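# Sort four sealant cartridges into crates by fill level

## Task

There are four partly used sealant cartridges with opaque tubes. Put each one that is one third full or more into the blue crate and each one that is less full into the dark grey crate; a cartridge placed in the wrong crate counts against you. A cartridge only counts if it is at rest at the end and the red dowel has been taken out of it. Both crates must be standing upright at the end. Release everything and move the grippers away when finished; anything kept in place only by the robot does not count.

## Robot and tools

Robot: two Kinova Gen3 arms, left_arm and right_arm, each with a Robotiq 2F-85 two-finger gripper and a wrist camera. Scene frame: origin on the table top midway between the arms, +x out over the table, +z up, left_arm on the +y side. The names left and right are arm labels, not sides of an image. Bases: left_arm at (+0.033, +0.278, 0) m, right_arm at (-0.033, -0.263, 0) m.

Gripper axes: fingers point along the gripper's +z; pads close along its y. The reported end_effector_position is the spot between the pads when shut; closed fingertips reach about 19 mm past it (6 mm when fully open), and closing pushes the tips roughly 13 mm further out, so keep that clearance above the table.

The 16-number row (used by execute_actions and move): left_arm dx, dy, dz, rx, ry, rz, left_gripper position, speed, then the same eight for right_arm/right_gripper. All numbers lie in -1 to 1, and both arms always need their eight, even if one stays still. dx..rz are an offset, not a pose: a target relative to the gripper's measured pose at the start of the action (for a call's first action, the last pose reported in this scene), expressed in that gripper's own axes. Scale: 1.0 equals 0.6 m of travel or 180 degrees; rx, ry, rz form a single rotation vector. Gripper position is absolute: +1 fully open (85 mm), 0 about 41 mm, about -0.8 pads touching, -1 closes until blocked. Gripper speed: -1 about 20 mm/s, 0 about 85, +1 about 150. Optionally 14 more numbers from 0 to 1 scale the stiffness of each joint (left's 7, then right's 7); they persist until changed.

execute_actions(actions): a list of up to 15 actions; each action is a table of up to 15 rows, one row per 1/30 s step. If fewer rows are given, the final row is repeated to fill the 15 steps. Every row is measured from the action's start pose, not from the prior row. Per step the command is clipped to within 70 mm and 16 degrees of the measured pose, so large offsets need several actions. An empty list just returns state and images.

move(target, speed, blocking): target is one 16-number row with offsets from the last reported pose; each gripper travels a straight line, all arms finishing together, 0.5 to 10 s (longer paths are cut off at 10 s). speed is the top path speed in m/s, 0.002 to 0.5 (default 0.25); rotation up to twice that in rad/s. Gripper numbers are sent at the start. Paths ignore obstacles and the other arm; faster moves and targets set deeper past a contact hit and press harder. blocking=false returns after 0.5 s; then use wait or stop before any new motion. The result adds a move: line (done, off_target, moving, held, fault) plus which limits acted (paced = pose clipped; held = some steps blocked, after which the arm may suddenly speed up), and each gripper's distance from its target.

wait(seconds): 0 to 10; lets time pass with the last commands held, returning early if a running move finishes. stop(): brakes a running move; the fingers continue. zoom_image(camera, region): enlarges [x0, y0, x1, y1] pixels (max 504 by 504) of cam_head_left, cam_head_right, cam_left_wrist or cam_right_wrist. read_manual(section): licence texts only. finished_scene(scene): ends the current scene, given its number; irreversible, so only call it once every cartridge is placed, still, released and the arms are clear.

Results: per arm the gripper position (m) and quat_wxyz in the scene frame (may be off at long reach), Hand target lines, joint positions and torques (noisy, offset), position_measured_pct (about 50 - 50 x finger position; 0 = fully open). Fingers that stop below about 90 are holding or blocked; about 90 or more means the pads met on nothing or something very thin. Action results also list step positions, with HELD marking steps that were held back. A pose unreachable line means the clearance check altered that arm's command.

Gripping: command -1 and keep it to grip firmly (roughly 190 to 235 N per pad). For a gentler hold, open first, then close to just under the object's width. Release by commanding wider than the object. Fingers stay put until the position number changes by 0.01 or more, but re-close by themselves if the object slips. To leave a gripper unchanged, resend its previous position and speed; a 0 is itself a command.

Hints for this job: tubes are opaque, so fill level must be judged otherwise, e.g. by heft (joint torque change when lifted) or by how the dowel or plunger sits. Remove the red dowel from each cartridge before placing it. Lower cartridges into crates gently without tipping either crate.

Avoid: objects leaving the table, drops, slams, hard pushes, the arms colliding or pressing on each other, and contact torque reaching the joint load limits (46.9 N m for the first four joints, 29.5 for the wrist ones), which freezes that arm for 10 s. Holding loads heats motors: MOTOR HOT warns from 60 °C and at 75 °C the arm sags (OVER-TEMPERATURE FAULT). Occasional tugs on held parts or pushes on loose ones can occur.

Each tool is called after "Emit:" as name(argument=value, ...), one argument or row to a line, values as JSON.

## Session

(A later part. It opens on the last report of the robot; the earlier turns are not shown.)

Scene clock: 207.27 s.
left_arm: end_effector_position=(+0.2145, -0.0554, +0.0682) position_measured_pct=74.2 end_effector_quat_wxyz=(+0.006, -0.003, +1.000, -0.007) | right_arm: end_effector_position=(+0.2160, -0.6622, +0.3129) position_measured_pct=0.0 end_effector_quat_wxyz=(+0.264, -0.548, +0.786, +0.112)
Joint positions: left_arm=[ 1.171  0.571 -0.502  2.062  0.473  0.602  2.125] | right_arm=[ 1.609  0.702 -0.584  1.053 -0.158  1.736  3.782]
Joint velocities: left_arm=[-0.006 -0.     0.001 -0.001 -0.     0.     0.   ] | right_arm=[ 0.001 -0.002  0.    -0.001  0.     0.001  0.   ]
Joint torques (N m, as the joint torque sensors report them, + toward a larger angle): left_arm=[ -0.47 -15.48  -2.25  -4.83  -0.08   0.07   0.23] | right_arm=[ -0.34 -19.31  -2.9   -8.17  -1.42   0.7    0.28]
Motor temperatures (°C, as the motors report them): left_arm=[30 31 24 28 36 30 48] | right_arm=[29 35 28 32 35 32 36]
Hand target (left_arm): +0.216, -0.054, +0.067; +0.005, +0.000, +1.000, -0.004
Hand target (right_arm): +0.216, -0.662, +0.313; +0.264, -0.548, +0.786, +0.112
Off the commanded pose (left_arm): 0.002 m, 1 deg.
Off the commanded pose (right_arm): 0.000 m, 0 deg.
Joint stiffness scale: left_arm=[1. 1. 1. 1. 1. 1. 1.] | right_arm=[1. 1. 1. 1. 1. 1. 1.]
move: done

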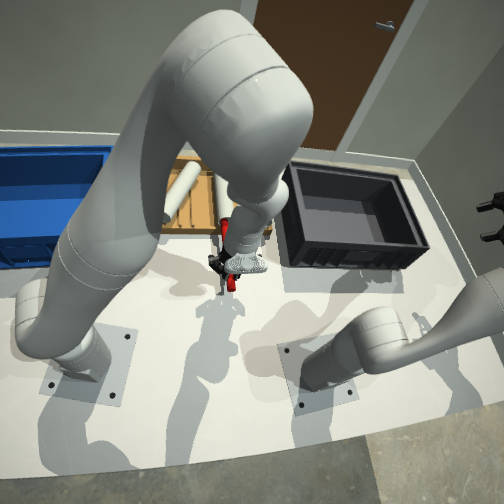

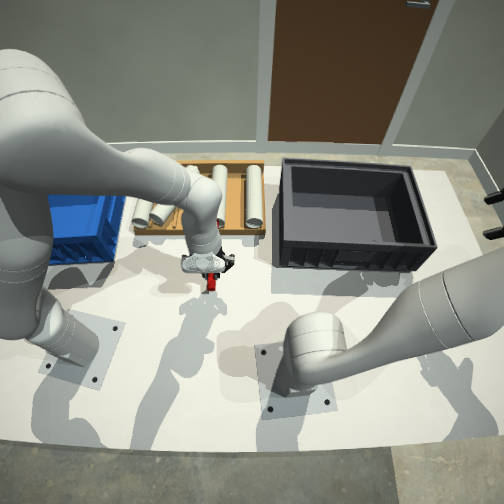

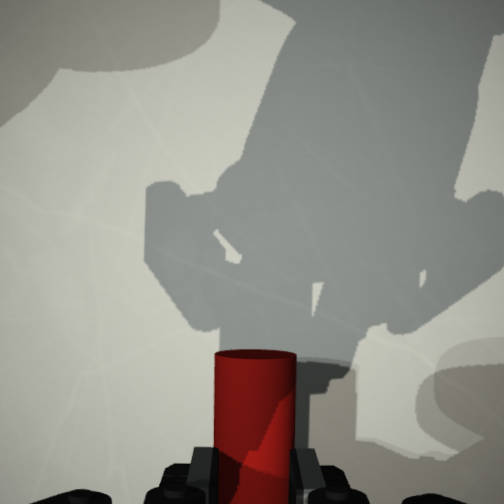

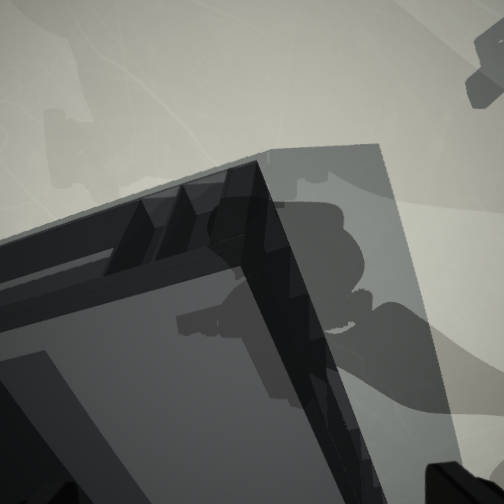

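Emit:
move(
  target=[-0.1, 0, 0, 0, 0, 0, -1, 0.5, 0, 0, 0, 0, 0, 0, 1, 0],
  speed=0.05,
)

Scene clock: 216.23 s.
left_arm: end_effector_position=(+0.2733, -0.0567, +0.0699) position_measured_pct=74.2 end_effector_quat_wxyz=(+0.007, -0.007, +1.000, -0.009) | right_arm: end_effector_position=(+0.2160, -0.6622, +0.3129) position_measured_pct=0.0 end_effector_quat_wxyz=(+0.264, -0.548, +0.786, +0.112)
Joint positions: left_arm=[ 1.037  0.613 -0.502  1.961  0.473  0.66   2.025] | right_arm=[ 1.609  0.702 -0.584  1.053 -0.158  1.736  3.782]
Joint velocities: left_arm=[-0.007  0.001 -0.003 -0.001 -0.    -0.     0.   ] | right_arm=[ 0.    -0.    -0.     0.002  0.    -0.    -0.002]
Joint torques (N m, as the joint torque sensors report them, + toward a larger angle): left_arm=[ -0.17 -16.84  -2.91  -5.35  -0.15  -0.03   0.16] | right_arm=[  0.45 -19.49  -3.17  -7.64  -1.4    1.     0.21]
Motor temperatures (°C, as the motors report them): left_arm=[30 31 24 28 36 30 48] | right_arm=[29 35 28 32 35 32 36]
Hand target (left_arm): +0.274, -0.055, +0.069; +0.006, -0.003, +1.000, -0.007
Hand target (right_arm): +0.216, -0.662, +0.313; +0.264, -0.548, +0.786, +0.112
Off the commanded pose (left_arm): 0.002 m, 1 deg.
Off the commanded pose (right_arm): 0.000 m, 0 deg.
Joint stiffness scale: left_arm=[1. 1. 1. 1. 1. 1. 1.] | right_arm=[1. 1. 1. 1. 1. 1. 1.]
move: done

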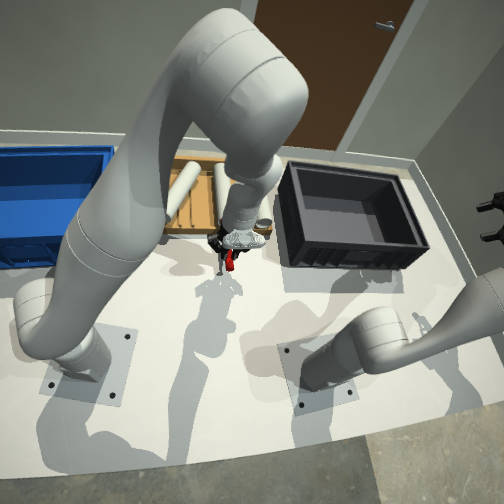

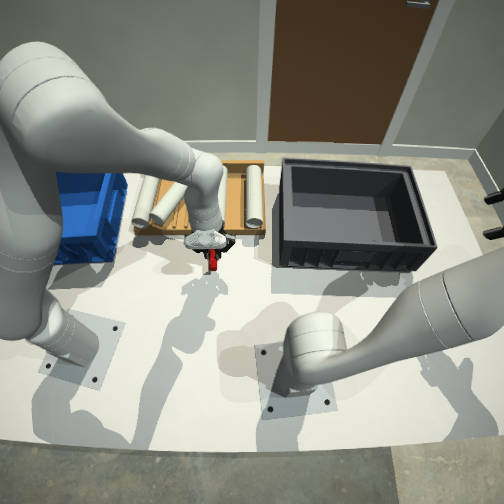

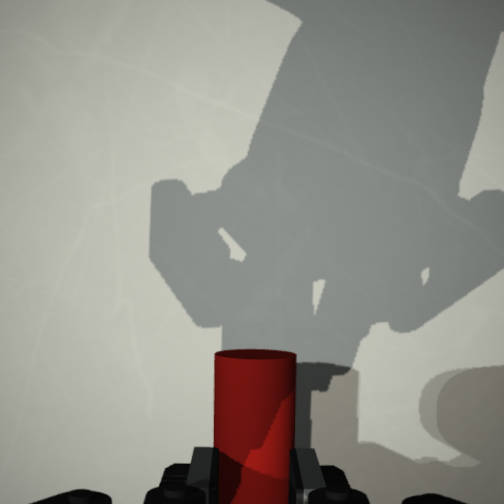

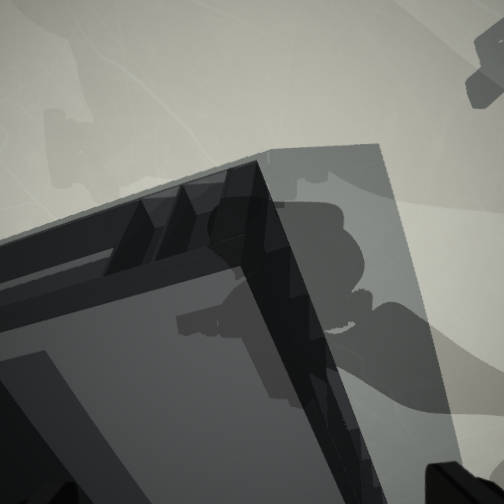

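Emit:
move(
  target=[-0.1, 0, 0, 0, 0, 0, -1, 0.5, 0, 0, 0, 0, 0, 0, 1, 0],
  speed=0.05,
)

Scene clock: 221.63 s.
left_arm: end_effector_position=(+0.3326, -0.0575, +0.0718) position_measured_pct=74.2 end_effector_quat_wxyz=(+0.008, -0.010, +1.000, -0.012) | right_arm: end_effector_position=(+0.2160, -0.6622, +0.3129) position_measured_pct=0.0 end_effector_quat_wxyz=(+0.264, -0.548, +0.786, +0.112)
Joint positions: left_arm=[ 0.918  0.665 -0.502  1.838  0.473  0.73   1.949] | right_arm=[ 1.609  0.702 -0.584  1.053 -0.158  1.736  3.782]
Joint velocities: left_arm=[-0.005  0.001 -0.    -0.001 -0.     0.     0.   ] | right_arm=[ 0.001  0.    -0.     0.001  0.001  0.     0.   ]
Joint torques (N m, as the joint torque sensors report them, + toward a larger angle): left_arm=[ -0.17 -18.48  -2.92  -6.16   0.02   0.08   0.1 ] | right_arm=[  0.16 -19.53  -2.72  -7.73  -1.12   0.74   0.01]
Motor temperatures (°C, as the motors report them): left_arm=[30 31 24 28 36 30 48] | right_arm=[29 35 28 32 35 32 36]
Hand target (left_arm): +0.333, -0.056, +0.071; +0.007, -0.007, +1.000, -0.010
Hand target (right_arm): +0.216, -0.662, +0.313; +0.264, -0.548, +0.786, +0.112
Off the commanded pose (left_arm): 0.002 m, 1 deg.
Off the commanded pose (right_arm): 0.000 m, 0 deg.
Joint stiffness scale: left_arm=[1. 1. 1. 1. 1. 1. 1.] | right_arm=[1. 1. 1. 1. 1. 1. 1.]
move: done

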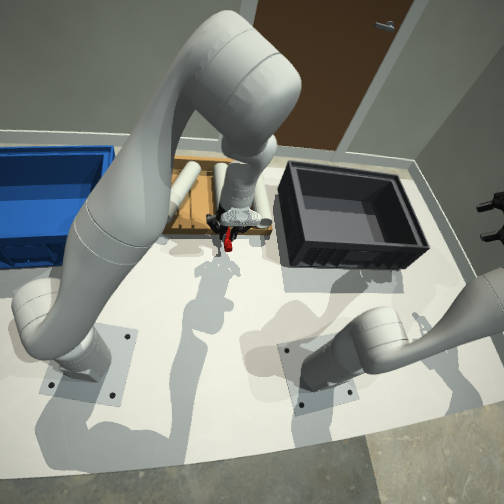

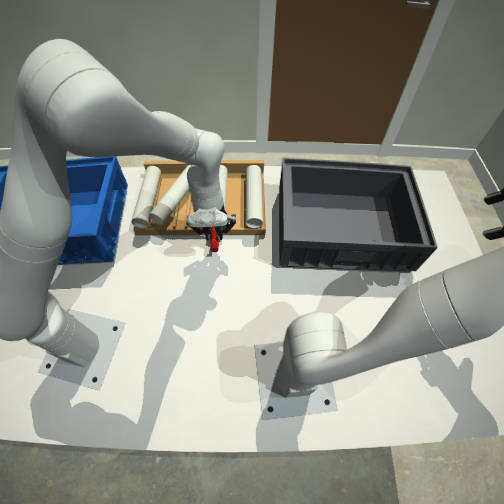

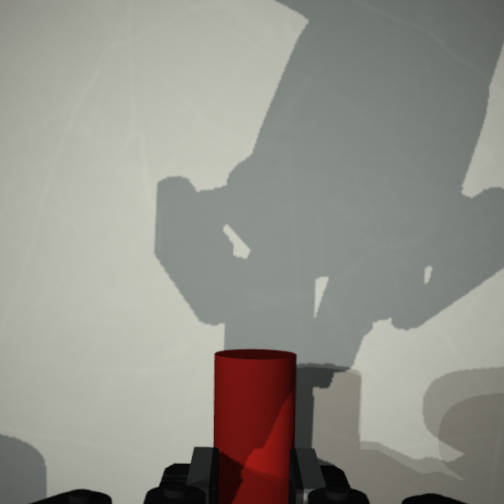

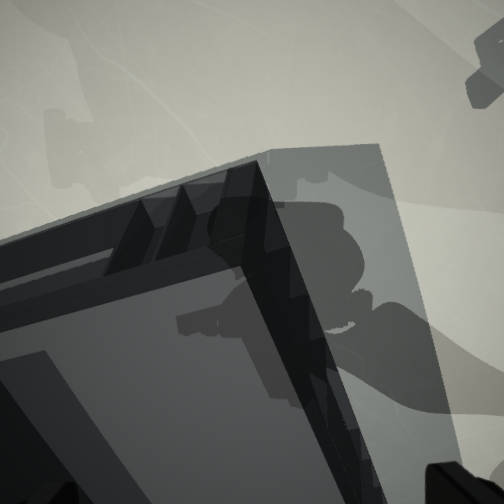

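Emit:
move(
  target=[-0.06, 0, 0, 0, 0, 0, -1, 0.5, 0, 0, 0, 0, 0, 0, 1, 0],
  speed=0.04,
)

Scene clock: 227.30 s.
left_arm: end_effector_position=(+0.3625, -0.0574, +0.0728) position_measured_pct=74.2 end_effector_quat_wxyz=(+0.004, -0.010, +1.000, -0.012) | right_arm: end_effector_position=(+0.2160, -0.6622, +0.3129) position_measured_pct=0.0 end_effector_quat_wxyz=(+0.264, -0.548, +0.786, +0.112)
Joint positions: left_arm=[ 0.857  0.699 -0.501  1.759  0.473  0.784  1.914] | right_arm=[ 1.609  0.702 -0.584  1.053 -0.158  1.736  3.782]
Joint velocities: left_arm=[-0.002  0.007  0.    -0.006 -0.     0.008 -0.006] | right_arm=[-0.001 -0.    -0.    -0.001 -0.001  0.002  0.001]
Joint torques (N m, as the joint torque sensors report them, + toward a larger angle): left_arm=[ -3.31 -19.52  -6.53  -8.25  -0.8   -2.19   0.44] | right_arm=[  0.28 -19.19  -2.86  -7.54  -1.08   0.64   0.16]
Motor temperatures (°C, as the motors report them): left_arm=[30 31 24 28 36 30 48] | right_arm=[29 35 28 33 35 32 36]
Hand target (left_arm): +0.369, -0.057, +0.072; +0.008, -0.010, +1.000, -0.012
Hand target (right_arm): +0.216, -0.662, +0.313; +0.264, -0.548, +0.786, +0.112
Off the commanded pose (left_arm): 0.006 m, 0 deg.
Off the commanded pose (right_arm): 0.000 m, 0 deg.
Joint stiffness scale: left_arm=[1. 1. 1. 1. 1. 1. 1.] | right_arm=[1. 1. 1. 1. 1. 1. 1.]
move: off_target (left_arm)

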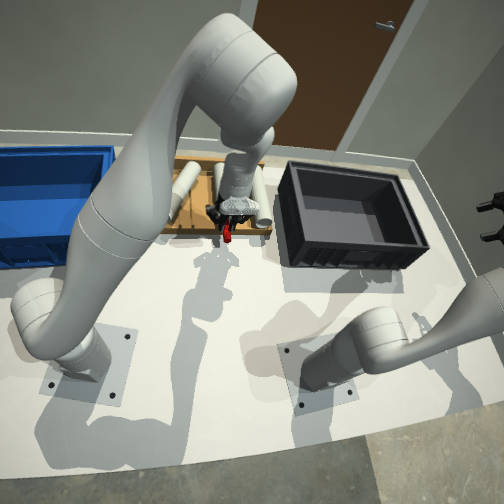

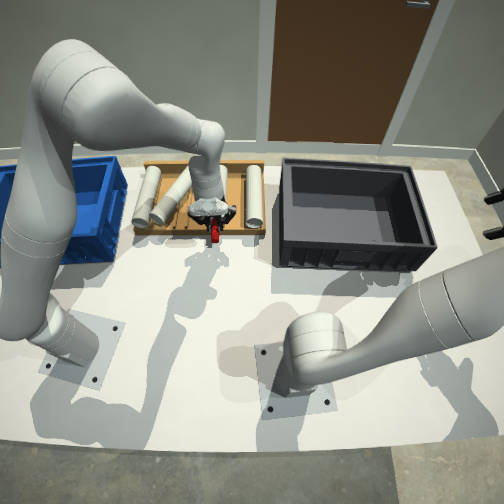

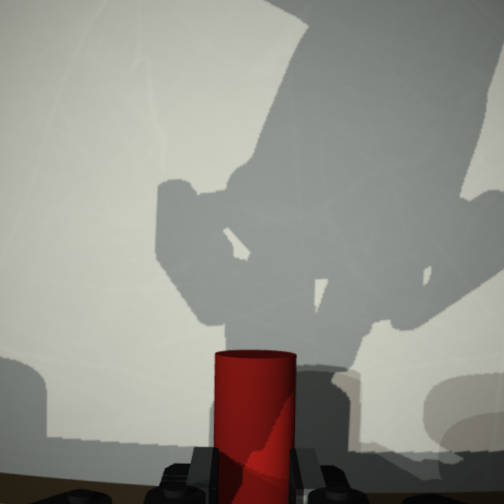

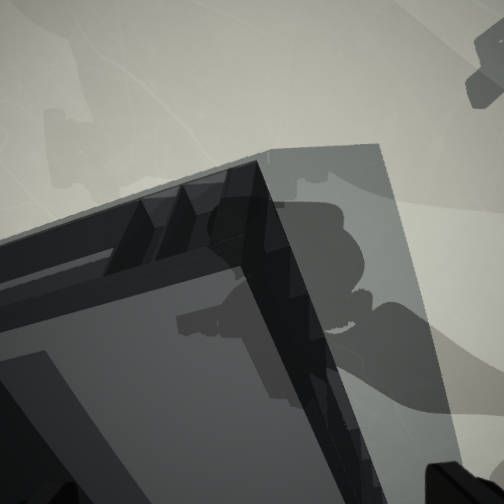

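Emit:
move(
  target=[0.35, 0, 0, 0, 0, 0, -1, 0.5, 0, 0, 0, 0, 0, 0, 1, 0],
  speed=0.15,
)

Scene clock: 248.67 s.
left_arm: end_effector_position=(+0.1536, -0.0604, +0.0700) position_measured_pct=74.2 end_effector_quat_wxyz=(+0.003, -0.008, +1.000, -0.010) | right_arm: end_effector_position=(+0.2160, -0.6622, +0.3129) position_measured_pct=0.0 end_effector_quat_wxyz=(+0.264, -0.548, +0.786, +0.112)
Joint positions: left_arm=[ 1.322  0.534 -0.493  2.129  0.473  0.564  2.276] | right_arm=[ 1.609  0.702 -0.584  1.053 -0.158  1.736  3.782]
Joint velocities: left_arm=[ 0.009  0.     0.001  0.    -0.    -0.    -0.   ] | right_arm=[-0.001 -0.001  0.    -0.001 -0.     0.002 -0.001]
Joint torques (N m, as the joint torque sensors report them, + toward a larger angle): left_arm=[ -0.43 -14.81  -2.13  -4.77  -0.27  -0.06   0.18] | right_arm=[  0.51 -19.35  -2.74  -7.41  -1.3    1.14   0.06]
Motor temperatures (°C, as the motors report them): left_arm=[30 31 24 28 36 30 48] | right_arm=[29 36 28 33 35 32 36]
Hand target (left_arm): +0.153, -0.061, +0.071; +0.004, -0.010, +1.000, -0.012
Hand target (right_arm): +0.216, -0.662, +0.313; +0.264, -0.548, +0.786, +0.112
Off the commanded pose (left_arm): 0.002 m, 0 deg.
Off the commanded pose (right_arm): 0.000 m, 0 deg.
Joint stiffness scale: left_arm=[1. 1. 1. 1. 1. 1. 1.] | right_arm=[1. 1. 1. 1. 1. 1. 1.]
move: done

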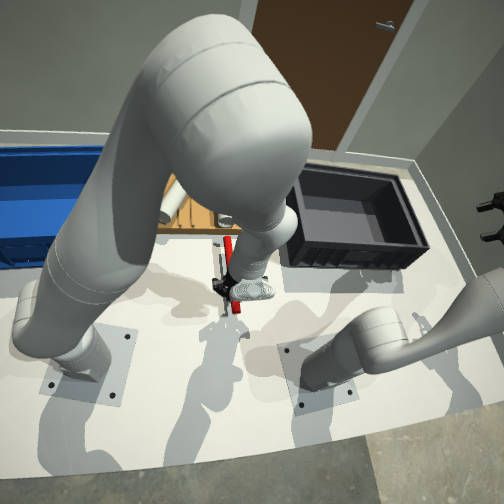

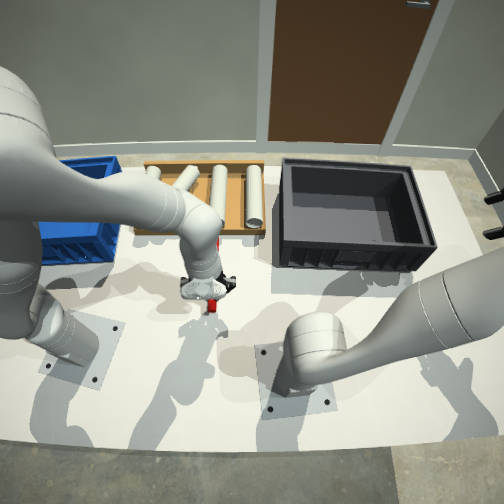

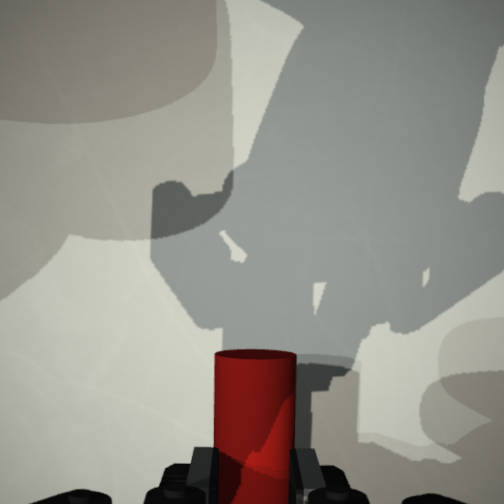

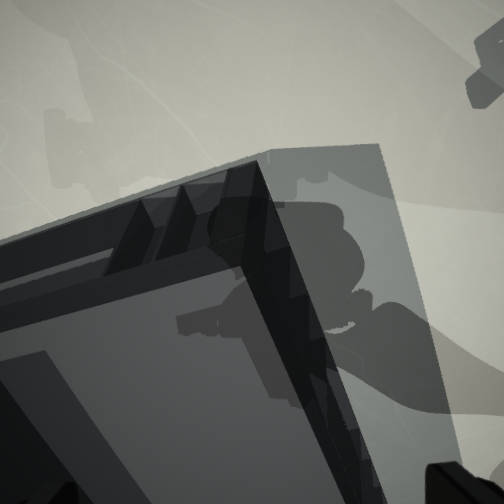

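Dowel hasn't slipped. Now shift to tube 4.

Emit:
move(
  target=[0, -0.17, 0.004, 0, 0, 0, -1, 0.5, 0, 0, 0, 0, 0, 0, 1, 0],
  speed=0.15,
)

Scene clock: 253.30 s.
left_arm: end_effector_position=(+0.1533, -0.1637, +0.0704) position_measured_pct=74.2 end_effector_quat_wxyz=(+0.001, -0.008, +1.000, -0.013) | right_arm: end_effector_position=(+0.2160, -0.6622, +0.3129) position_measured_pct=0.0 end_effector_quat_wxyz=(+0.264, -0.548, +0.786, +0.112)
Joint positions: left_arm=[ 1.372  0.68  -0.494  1.808  0.468  0.745  2.419] | right_arm=[ 1.609  0.702 -0.584  1.053 -0.158  1.736  3.782]
Joint velocities: left_arm=[ 0.004  0.009 -0.001 -0.002 -0.     0.002 -0.   ] | right_arm=[-0.    -0.    -0.    -0.     0.001 -0.     0.002]
Joint torques (N m, as the joint torque sensors report them, + toward a larger angle): left_arm=[ -0.17 -18.76  -2.76  -5.96  -0.26  -0.04   0.04] | right_arm=[  0.59 -19.25  -2.82  -7.22  -1.28   1.08   0.34]
Motor temperatures (°C, as the motors report them): left_arm=[30 31 24 28 36 30 48] | right_arm=[29 36 28 33 35 32 36]
Hand target (left_arm): +0.155, -0.163, +0.070; +0.003, -0.008, +1.000, -0.010
Hand target (right_arm): +0.216, -0.662, +0.313; +0.264, -0.548, +0.786, +0.112
Off the commanded pose (left_arm): 0.002 m, 1 deg.
Off the commanded pose (right_arm): 0.000 m, 0 deg.
Joint stiffness scale: left_arm=[1. 1. 1. 1. 1. 1. 1.] | right_arm=[1. 1. 1. 1. 1. 1. 1.]
move: done

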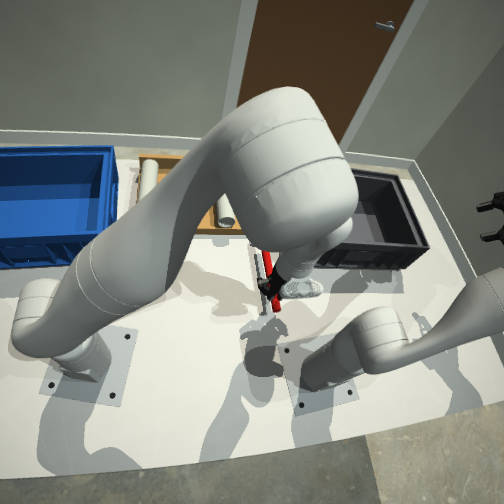

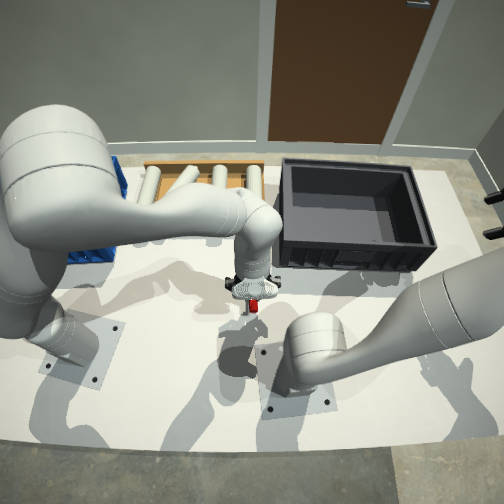

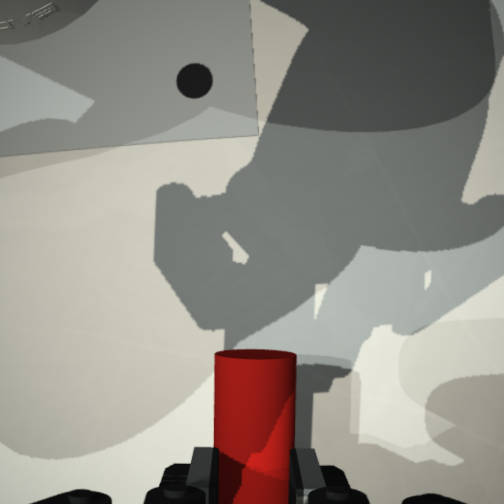

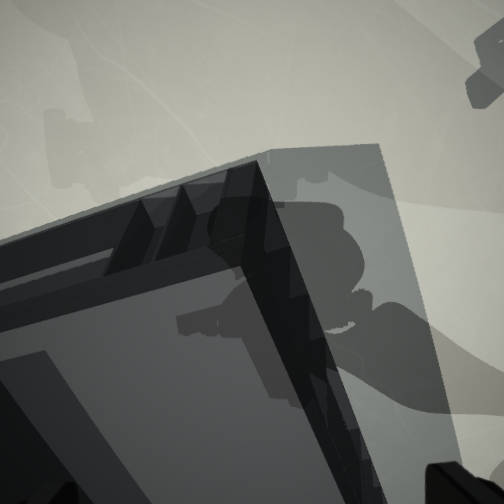

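Emit:
move(
  target=[-0.1, 0, 0, 0, 0, 0, -1, 0.5, 0, 0, 0, 0, 0, 0, 1, 0],
  speed=0.05,
)

Emit:
move(
  target=[-0.1, 0, 0, 0, 0, 0, -1, 0.5, 0, 0, 0, 0, 0, 0, 1, 0],
  speed=0.05,
)

Scene clock: 259.40 s.
left_arm: end_effector_position=(+0.2137, -0.1635, +0.0720) position_measured_pct=74.2 end_effector_quat_wxyz=(+0.003, -0.011, +1.000, -0.016) | right_arm: end_effector_position=(+0.2160, -0.6622, +0.3129) position_measured_pct=0.0 end_effector_quat_wxyz=(+0.264, -0.548, +0.786, +0.112)
Joint positions: left_arm=[ 1.242  0.705 -0.494  1.744  0.468  0.778  2.315] | right_arm=[ 1.609  0.702 -0.584  1.053 -0.158  1.736  3.782]
Joint velocities: left_arm=[-0.005  0.001 -0.001 -0.001  0.    -0.     0.   ] | right_arm=[ 0.001  0.    -0.     0.     0.     0.001  0.001]
Joint torques (N m, as the joint torque sensors report them, + toward a larger angle): left_arm=[ -0.3  -19.03  -3.25  -5.79  -0.11   0.15   0.38] | right_arm=[  0.8  -19.12  -3.19  -7.97  -1.21   1.03   0.33]
Motor temperatures (°C, as the motors report them): left_arm=[30 31 24 28 36 30 48] | right_arm=[29 36 28 33 35 32 36]
Hand target (left_arm): +0.213, -0.163, +0.071; +0.001, -0.008, +1.000, -0.014
Hand target (right_arm): +0.216, -0.662, +0.313; +0.264, -0.548, +0.786, +0.112
Off the commanded pose (left_arm): 0.002 m, 0 deg.
Off the commanded pose (right_arm): 0.000 m, 0 deg.
Joint stiffness scale: left_arm=[1. 1. 1. 1. 1. 1. 1.] | right_arm=[1. 1. 1. 1. 1. 1. 1.]
move: done

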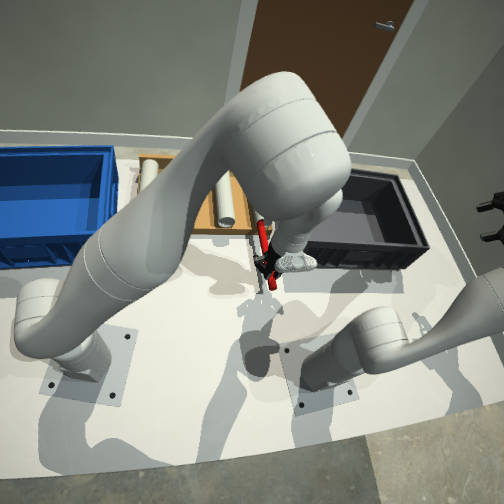

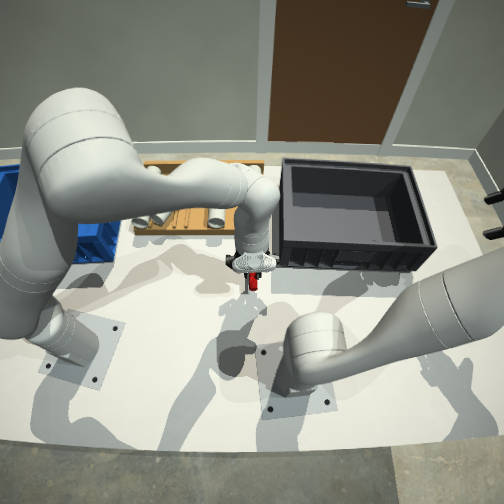

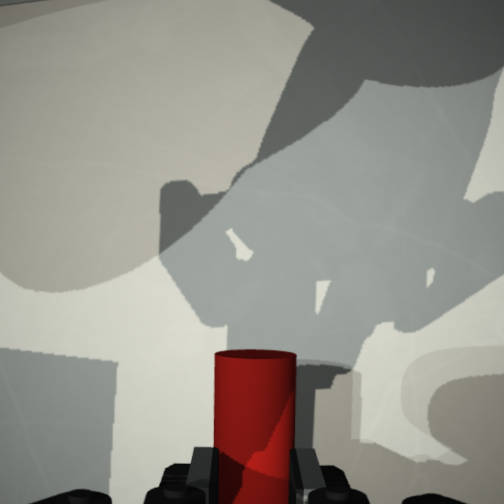

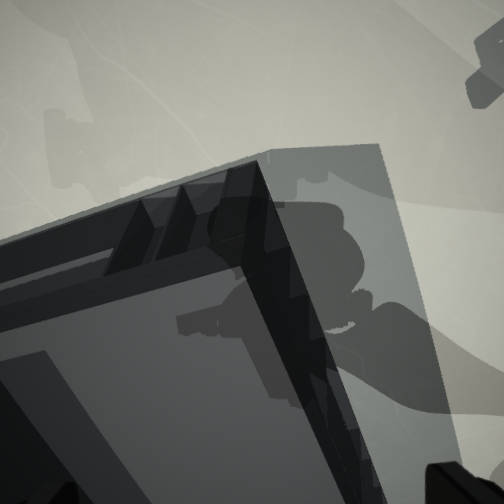

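Scene clock: 260.97 s.
left_arm: end_effector_position=(+0.2740, -0.1631, +0.0739) position_measured_pct=74.2 end_effector_quat_wxyz=(+0.005, -0.014, +1.000, -0.018) | right_arm: end_effector_position=(+0.2160, -0.6622, +0.3129) position_measured_pct=0.0 end_effector_quat_wxyz=(+0.264, -0.548, +0.786, +0.112)
Joint positions: left_arm=[ 1.12   0.742 -0.494  1.656  0.468  0.826  2.227] | right_arm=[ 1.609  0.702 -0.584  1.053 -0.158  1.736  3.782]
Joint velocities: left_arm=[-0.005  0.003 -0.002 -0.002 -0.     0.    -0.   ] | right_arm=[ 0.     0.     0.    -0.001 -0.    -0.001 -0.   ]
Joint torques (N m, as the joint torque sensors report them, + toward a larger angle): left_arm=[ -0.2  -19.86  -3.39  -6.29  -0.16   0.21   0.3 ] | right_arm=[ -0.17 -19.28  -3.05  -7.61  -1.29   0.86   0.18]
Motor temperatures (°C, as the motors report them): left_arm=[30 31 24 28 36 30 48] | right_arm=[29 36 28 33 35 32 36]
Hand target (left_arm): +0.274, -0.162, +0.072; +0.003, -0.011, +1.000, -0.016
Hand target (right_arm): +0.216, -0.662, +0.313; +0.264, -0.548, +0.786, +0.112
Off the commanded pose (left_arm): 0.002 m, 0 deg.
Off the commanded pose (right_arm): 0.000 m, 0 deg.
Joint stiffness scale: left_arm=[1. 1. 1. 1. 1. 1. 1.] | right_arm=[1. 1. 1. 1. 1. 1. 1.]
move: done

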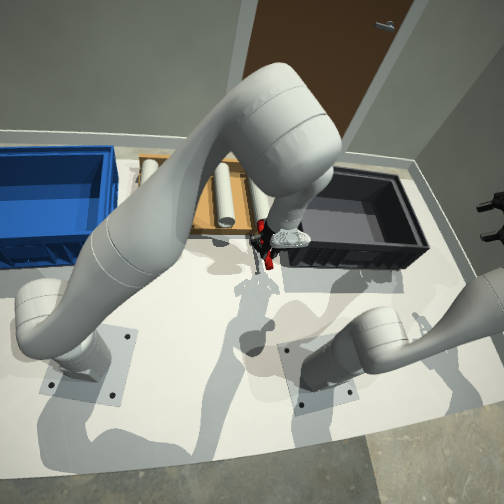

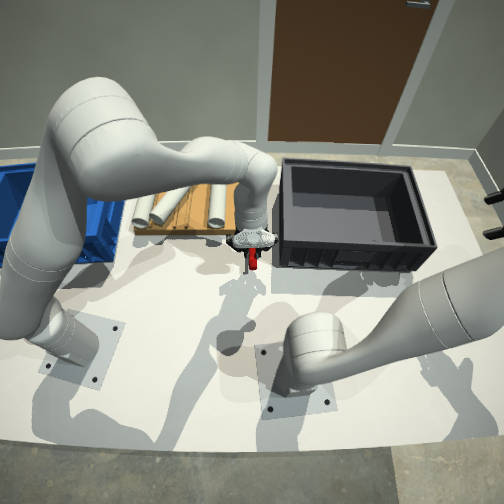

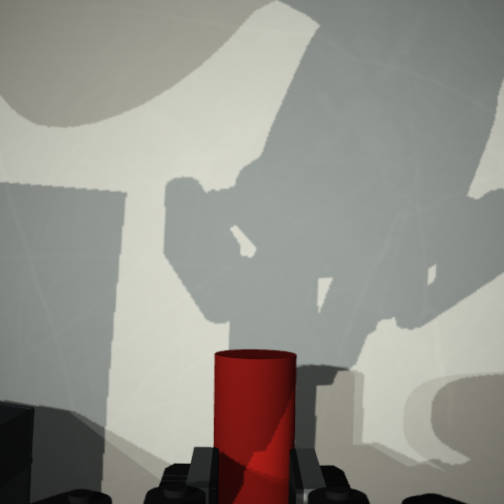

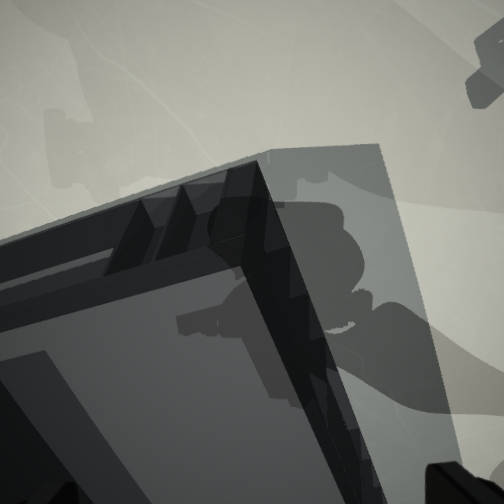

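Emit:
move(
  target=[-0.08, 0, 0.004, 0, 0, 0, -1, 0.5, 0, 0, 0, 0, 0, 0, 1, 0],
  speed=0.04,
)

Scene clock: 267.10 s.
left_arm: end_effector_position=(+0.3151, -0.1633, +0.0732) position_measured_pct=74.2 end_effector_quat_wxyz=(+0.002, -0.012, +1.000, -0.018) | right_arm: end_effector_position=(+0.2160, -0.6622, +0.3129) position_measured_pct=0.0 end_effector_quat_wxyz=(+0.264, -0.548, +0.786, +0.112)
Joint positions: left_arm=[ 1.032  0.78  -0.486  1.571  0.468  0.876  2.169] | right_arm=[ 1.609  0.702 -0.584  1.053 -0.158  1.736  3.782]
Joint velocities: left_arm=[-0.006  0.     0.005 -0.002 -0.     0.002 -0.   ] | right_arm=[ 0.001 -0.001  0.    -0.    -0.    -0.    -0.001]
Joint torques (N m, as the joint torque sensors report them, + toward a larger angle): left_arm=[ -5.46 -19.91  -8.29  -7.41  -1.65  -2.19   0.3 ] | right_arm=[  0.24 -19.47  -2.78  -7.35  -1.52   0.85  -0.03]
Motor temperatures (°C, as the motors report them): left_arm=[30 31 24 28 36 30 48] | right_arm=[29 36 28 33 35 32 36]
Hand target (left_arm): +0.322, -0.162, +0.072; +0.005, -0.014, +1.000, -0.018
Hand target (right_arm): +0.216, -0.662, +0.313; +0.264, -0.548, +0.786, +0.112
Off the commanded pose (left_arm): 0.007 m, 0 deg.
Off the commanded pose (right_arm): 0.000 m, 0 deg.
Joint stiffness scale: left_arm=[1. 1. 1. 1. 1. 1. 1.] | right_arm=[1. 1. 1. 1. 1. 1. 1.]
move: off_target (left_arm)

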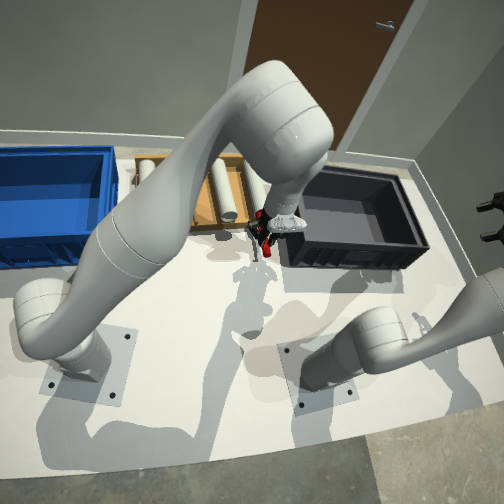

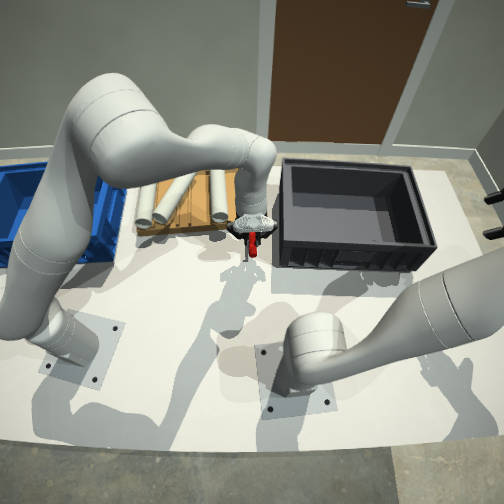

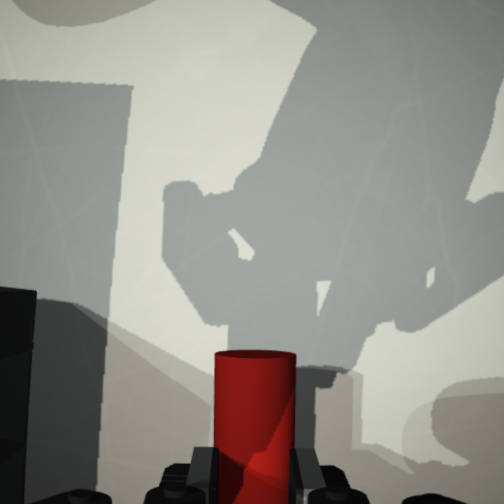

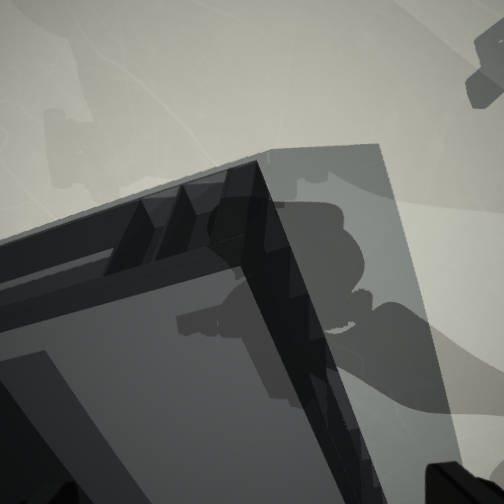

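Emit:
move(
  target=[0.28, 0, 0, 0, 0, 0, -1, 0.5, 0, 0, 0, 0, 0, 0, 1, 0],
  speed=0.15,
)

Scene clock: 276.93 s.
left_arm: end_effector_position=(+0.1458, -0.1670, +0.0711) position_measured_pct=74.2 end_effector_quat_wxyz=(-0.001, -0.009, +1.000, -0.016) | right_arm: end_effector_position=(+0.2160, -0.6622, +0.3129) position_measured_pct=0.0 end_effector_quat_wxyz=(+0.264, -0.548, +0.786, +0.112)
Joint positions: left_arm=[ 1.382  0.676 -0.486  1.809  0.468  0.74   2.437] | right_arm=[ 1.609  0.702 -0.584  1.053 -0.158  1.736  3.782]
Joint velocities: left_arm=[ 0.007  0.002 -0.002  0.     0.    -0.001  0.   ] | right_arm=[ 0.001  0.    -0.    -0.    -0.    -0.002  0.001]
Joint torques (N m, as the joint torque sensors report them, + toward a larger angle): left_arm=[ -0.11 -18.64  -3.13  -6.12  -0.28   0.08   0.28] | right_arm=[  0.5  -19.86  -3.26  -7.03  -1.08   0.96   0.15]
Motor temperatures (°C, as the motors report them): left_arm=[30 31 24 28 36 30 48] | right_arm=[29 36 28 33 35 32 36]
Hand target (left_arm): +0.147, -0.167, +0.072; +0.002, -0.012, +1.000, -0.018
Hand target (right_arm): +0.216, -0.662, +0.313; +0.264, -0.548, +0.786, +0.112
Off the commanded pose (left_arm): 0.002 m, 0 deg.
Off the commanded pose (right_arm): 0.000 m, 0 deg.
Joint stiffness scale: left_arm=[1. 1. 1. 1. 1. 1. 1.] | right_arm=[1. 1. 1. 1. 1. 1. 1.]
move: done

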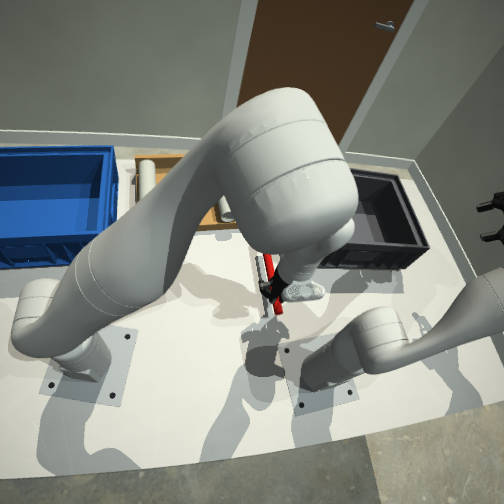

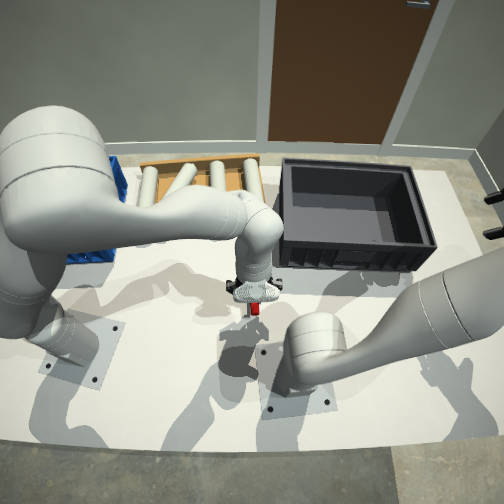

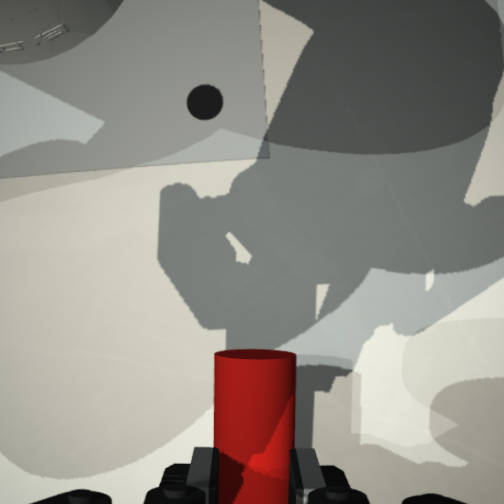

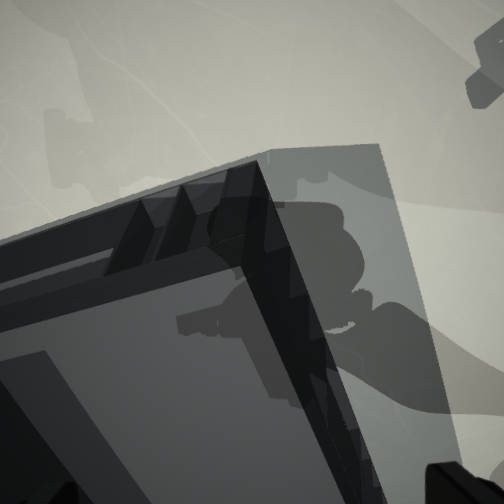

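Now move to tube 1 (y≈0.16).

Emit:
move(
  target=[0, 0.545, 0.004, 0, 0, 0, -1, 0.5, 0, 0, 0, 0, 0, 0, 1, 0],
  speed=0.25,
)

Scene clock: 282.77 s.
left_arm: end_effector_position=(+0.1441, +0.1573, +0.0593) position_measured_pct=74.2 end_effector_quat_wxyz=(-0.055, -0.009, +0.997, +0.048) | right_arm: end_effector_position=(+0.2160, -0.6622, +0.3129) position_measured_pct=0.0 end_effector_quat_wxyz=(+0.264, -0.548, +0.786, +0.112)
Joint positions: left_arm=[ 1.013  0.434 -0.683  2.579  0.612  0.439  1.566] | right_arm=[ 1.609  0.702 -0.584  1.053 -0.158  1.736  3.782]
Joint velocities: left_arm=[ 0.061  0.03  -0.144 -0.     0.132  0.053 -0.187] | right_arm=[ 0.     0.     0.    -0.003  0.    -0.001  0.001]
Joint torques (N m, as the joint torque sensors report them, + toward a larger angle): left_arm=[ 0.14 -9.19 -1.92 -1.35 -0.37  0.36  0.  ] | right_arm=[ -0.11 -19.15  -3.32  -7.55  -1.23   0.79   0.43]
Motor temperatures (°C, as the motors report them): left_arm=[30 31 24 28 36 30 48] | right_arm=[29 36 28 33 35 32 36]
Hand target (left_arm): +0.141, +0.159, +0.059; -0.059, -0.010, +0.997, +0.050
Hand target (right_arm): +0.216, -0.662, +0.313; +0.264, -0.548, +0.786, +0.112
Off the commanded pose (left_arm): 0.005 m, 10 deg.
Off the commanded pose (right_arm): 0.000 m, 0 deg.
Joint stiffness scale: left_arm=[1. 1. 1. 1. 1. 1. 1.] | right_arm=[1. 1. 1. 1. 1. 1. 1.]
joint sent to its limit (left arm) — the command would take joint 4 (elbow) past its upper limit, so that joint was sent only as far as its limit.
move: off_target (left_arm)

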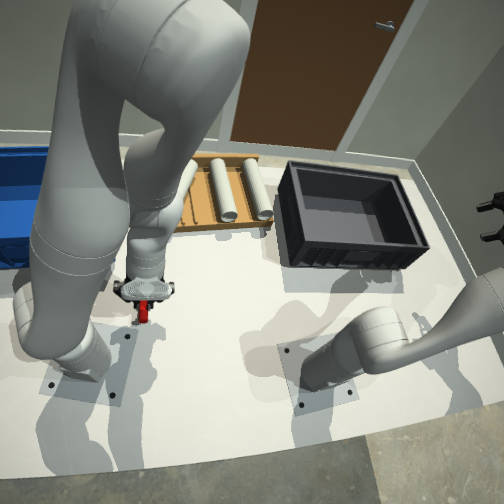

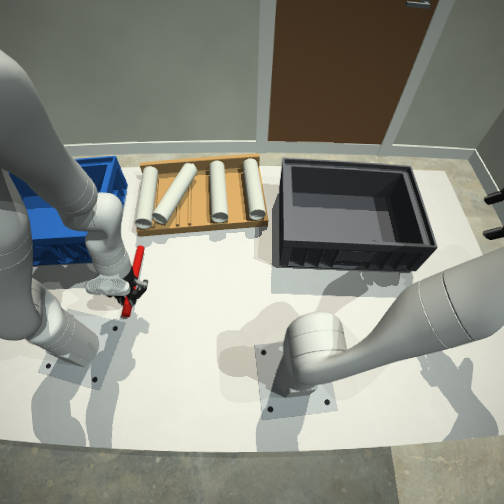

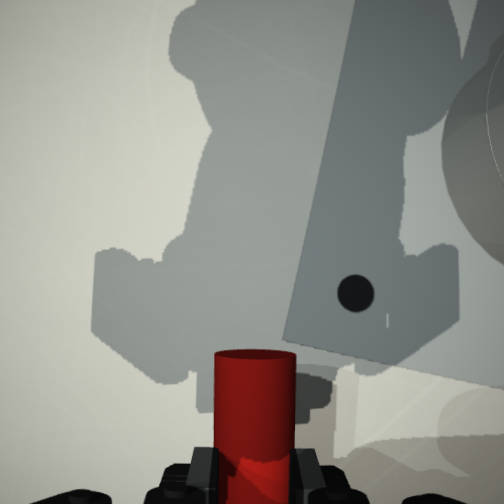

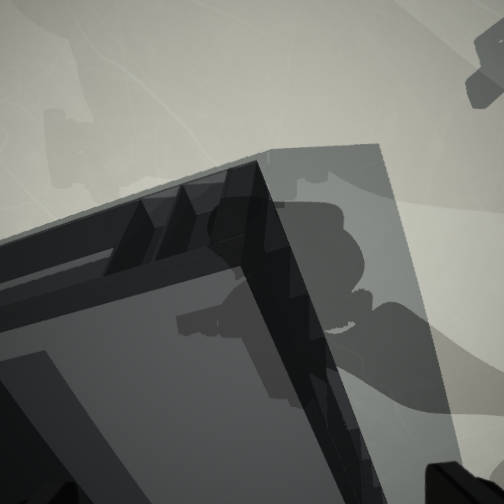

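Emit:
move(
  target=[-0.093, 0.005, -0.018, 0.031, -0.035, 0.006, -1, 0.5, 0, 0, 0, 0, 0, 0, 1, 0],
  speed=0.1,
)

Scene clock: 289.67 s.
left_arm: end_effector_position=(+0.1978, +0.1608, +0.0635) position_measured_pct=74.2 end_effector_quat_wxyz=(-0.005, +0.005, +1.000, +0.002) | right_arm: end_effector_position=(+0.2160, -0.6622, +0.3129) position_measured_pct=0.0 end_effector_quat_wxyz=(+0.264, -0.548, +0.786, +0.112)
Joint positions: left_arm=[ 0.797  0.384 -0.635  2.582  0.73   0.338  1.259] | right_arm=[ 1.609  0.702 -0.584  1.053 -0.158  1.736  3.782]
Joint velocities: left_arm=[-0.017 -0.002  0.004 -0.     0.004  0.006 -0.015] | right_arm=[ 0.    -0.001  0.    -0.001  0.001 -0.001 -0.   ]
Joint torques (N m, as the joint torque sensors report them, + toward a larger angle): left_arm=[-2.03 -9.73 -3.59 -4.12  0.24 -2.64  0.57] | right_arm=[  0.12 -19.18  -2.88  -7.95  -1.43   0.79   0.04]
Motor temperatures (°C, as the motors report them): left_arm=[30 31 24 28 36 30 48] | right_arm=[29 36 28 33 35 32 36]
Hand target (left_arm): +0.201, +0.160, +0.064; -0.000, +0.000, +1.000, -0.000
Hand target (right_arm): +0.216, -0.662, +0.313; +0.264, -0.548, +0.786, +0.112
Off the commanded pose (left_arm): 0.003 m, 1 deg.
Off the commanded pose (right_arm): 0.000 m, 0 deg.
Joint stiffness scale: left_arm=[1. 1. 1. 1. 1. 1. 1.] | right_arm=[1. 1. 1. 1. 1. 1. 1.]
joint sent to its limit (left arm) — the command would take joint 4 (elbow) past its upper limit, so that joint was sent only as far as its limit.
move: done

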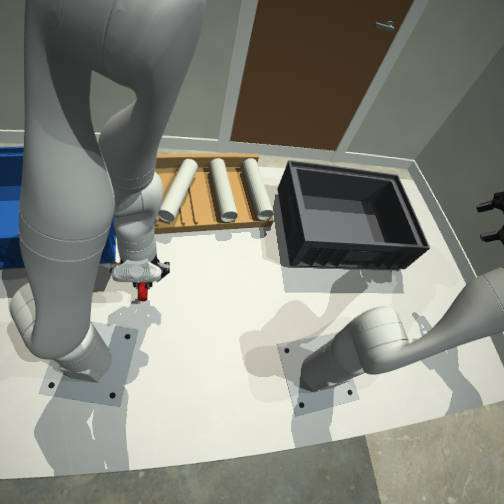

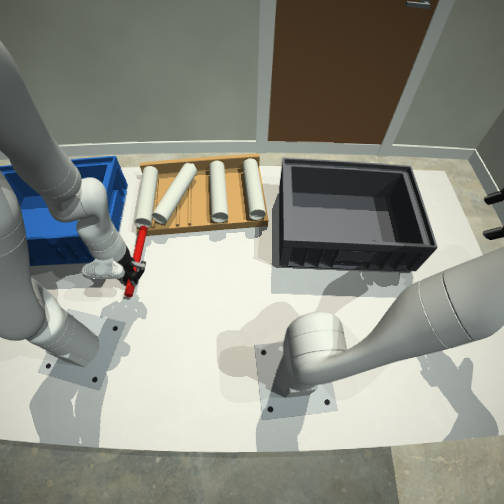

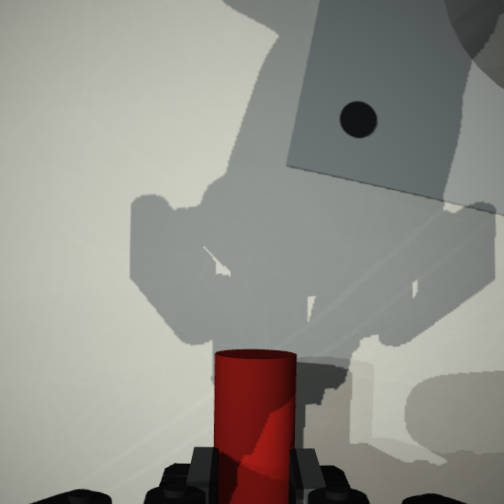

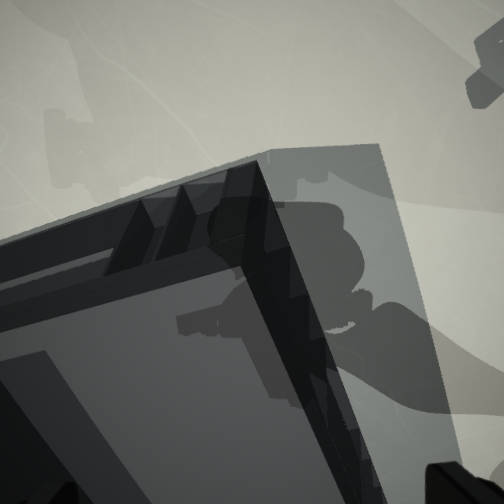

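Emit:
zoom_image(
  camera="cam_head_right",
  region=[90, 140, 280, 310],
)

Region (90, 140, 280, 310) of cam_head_right's 504x504 image, scaled by 2.653, with more detail than that image has; it fills the top 451 rows of this view, and the rest is white.

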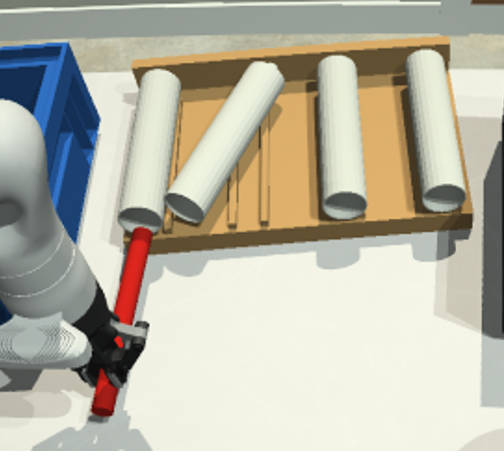

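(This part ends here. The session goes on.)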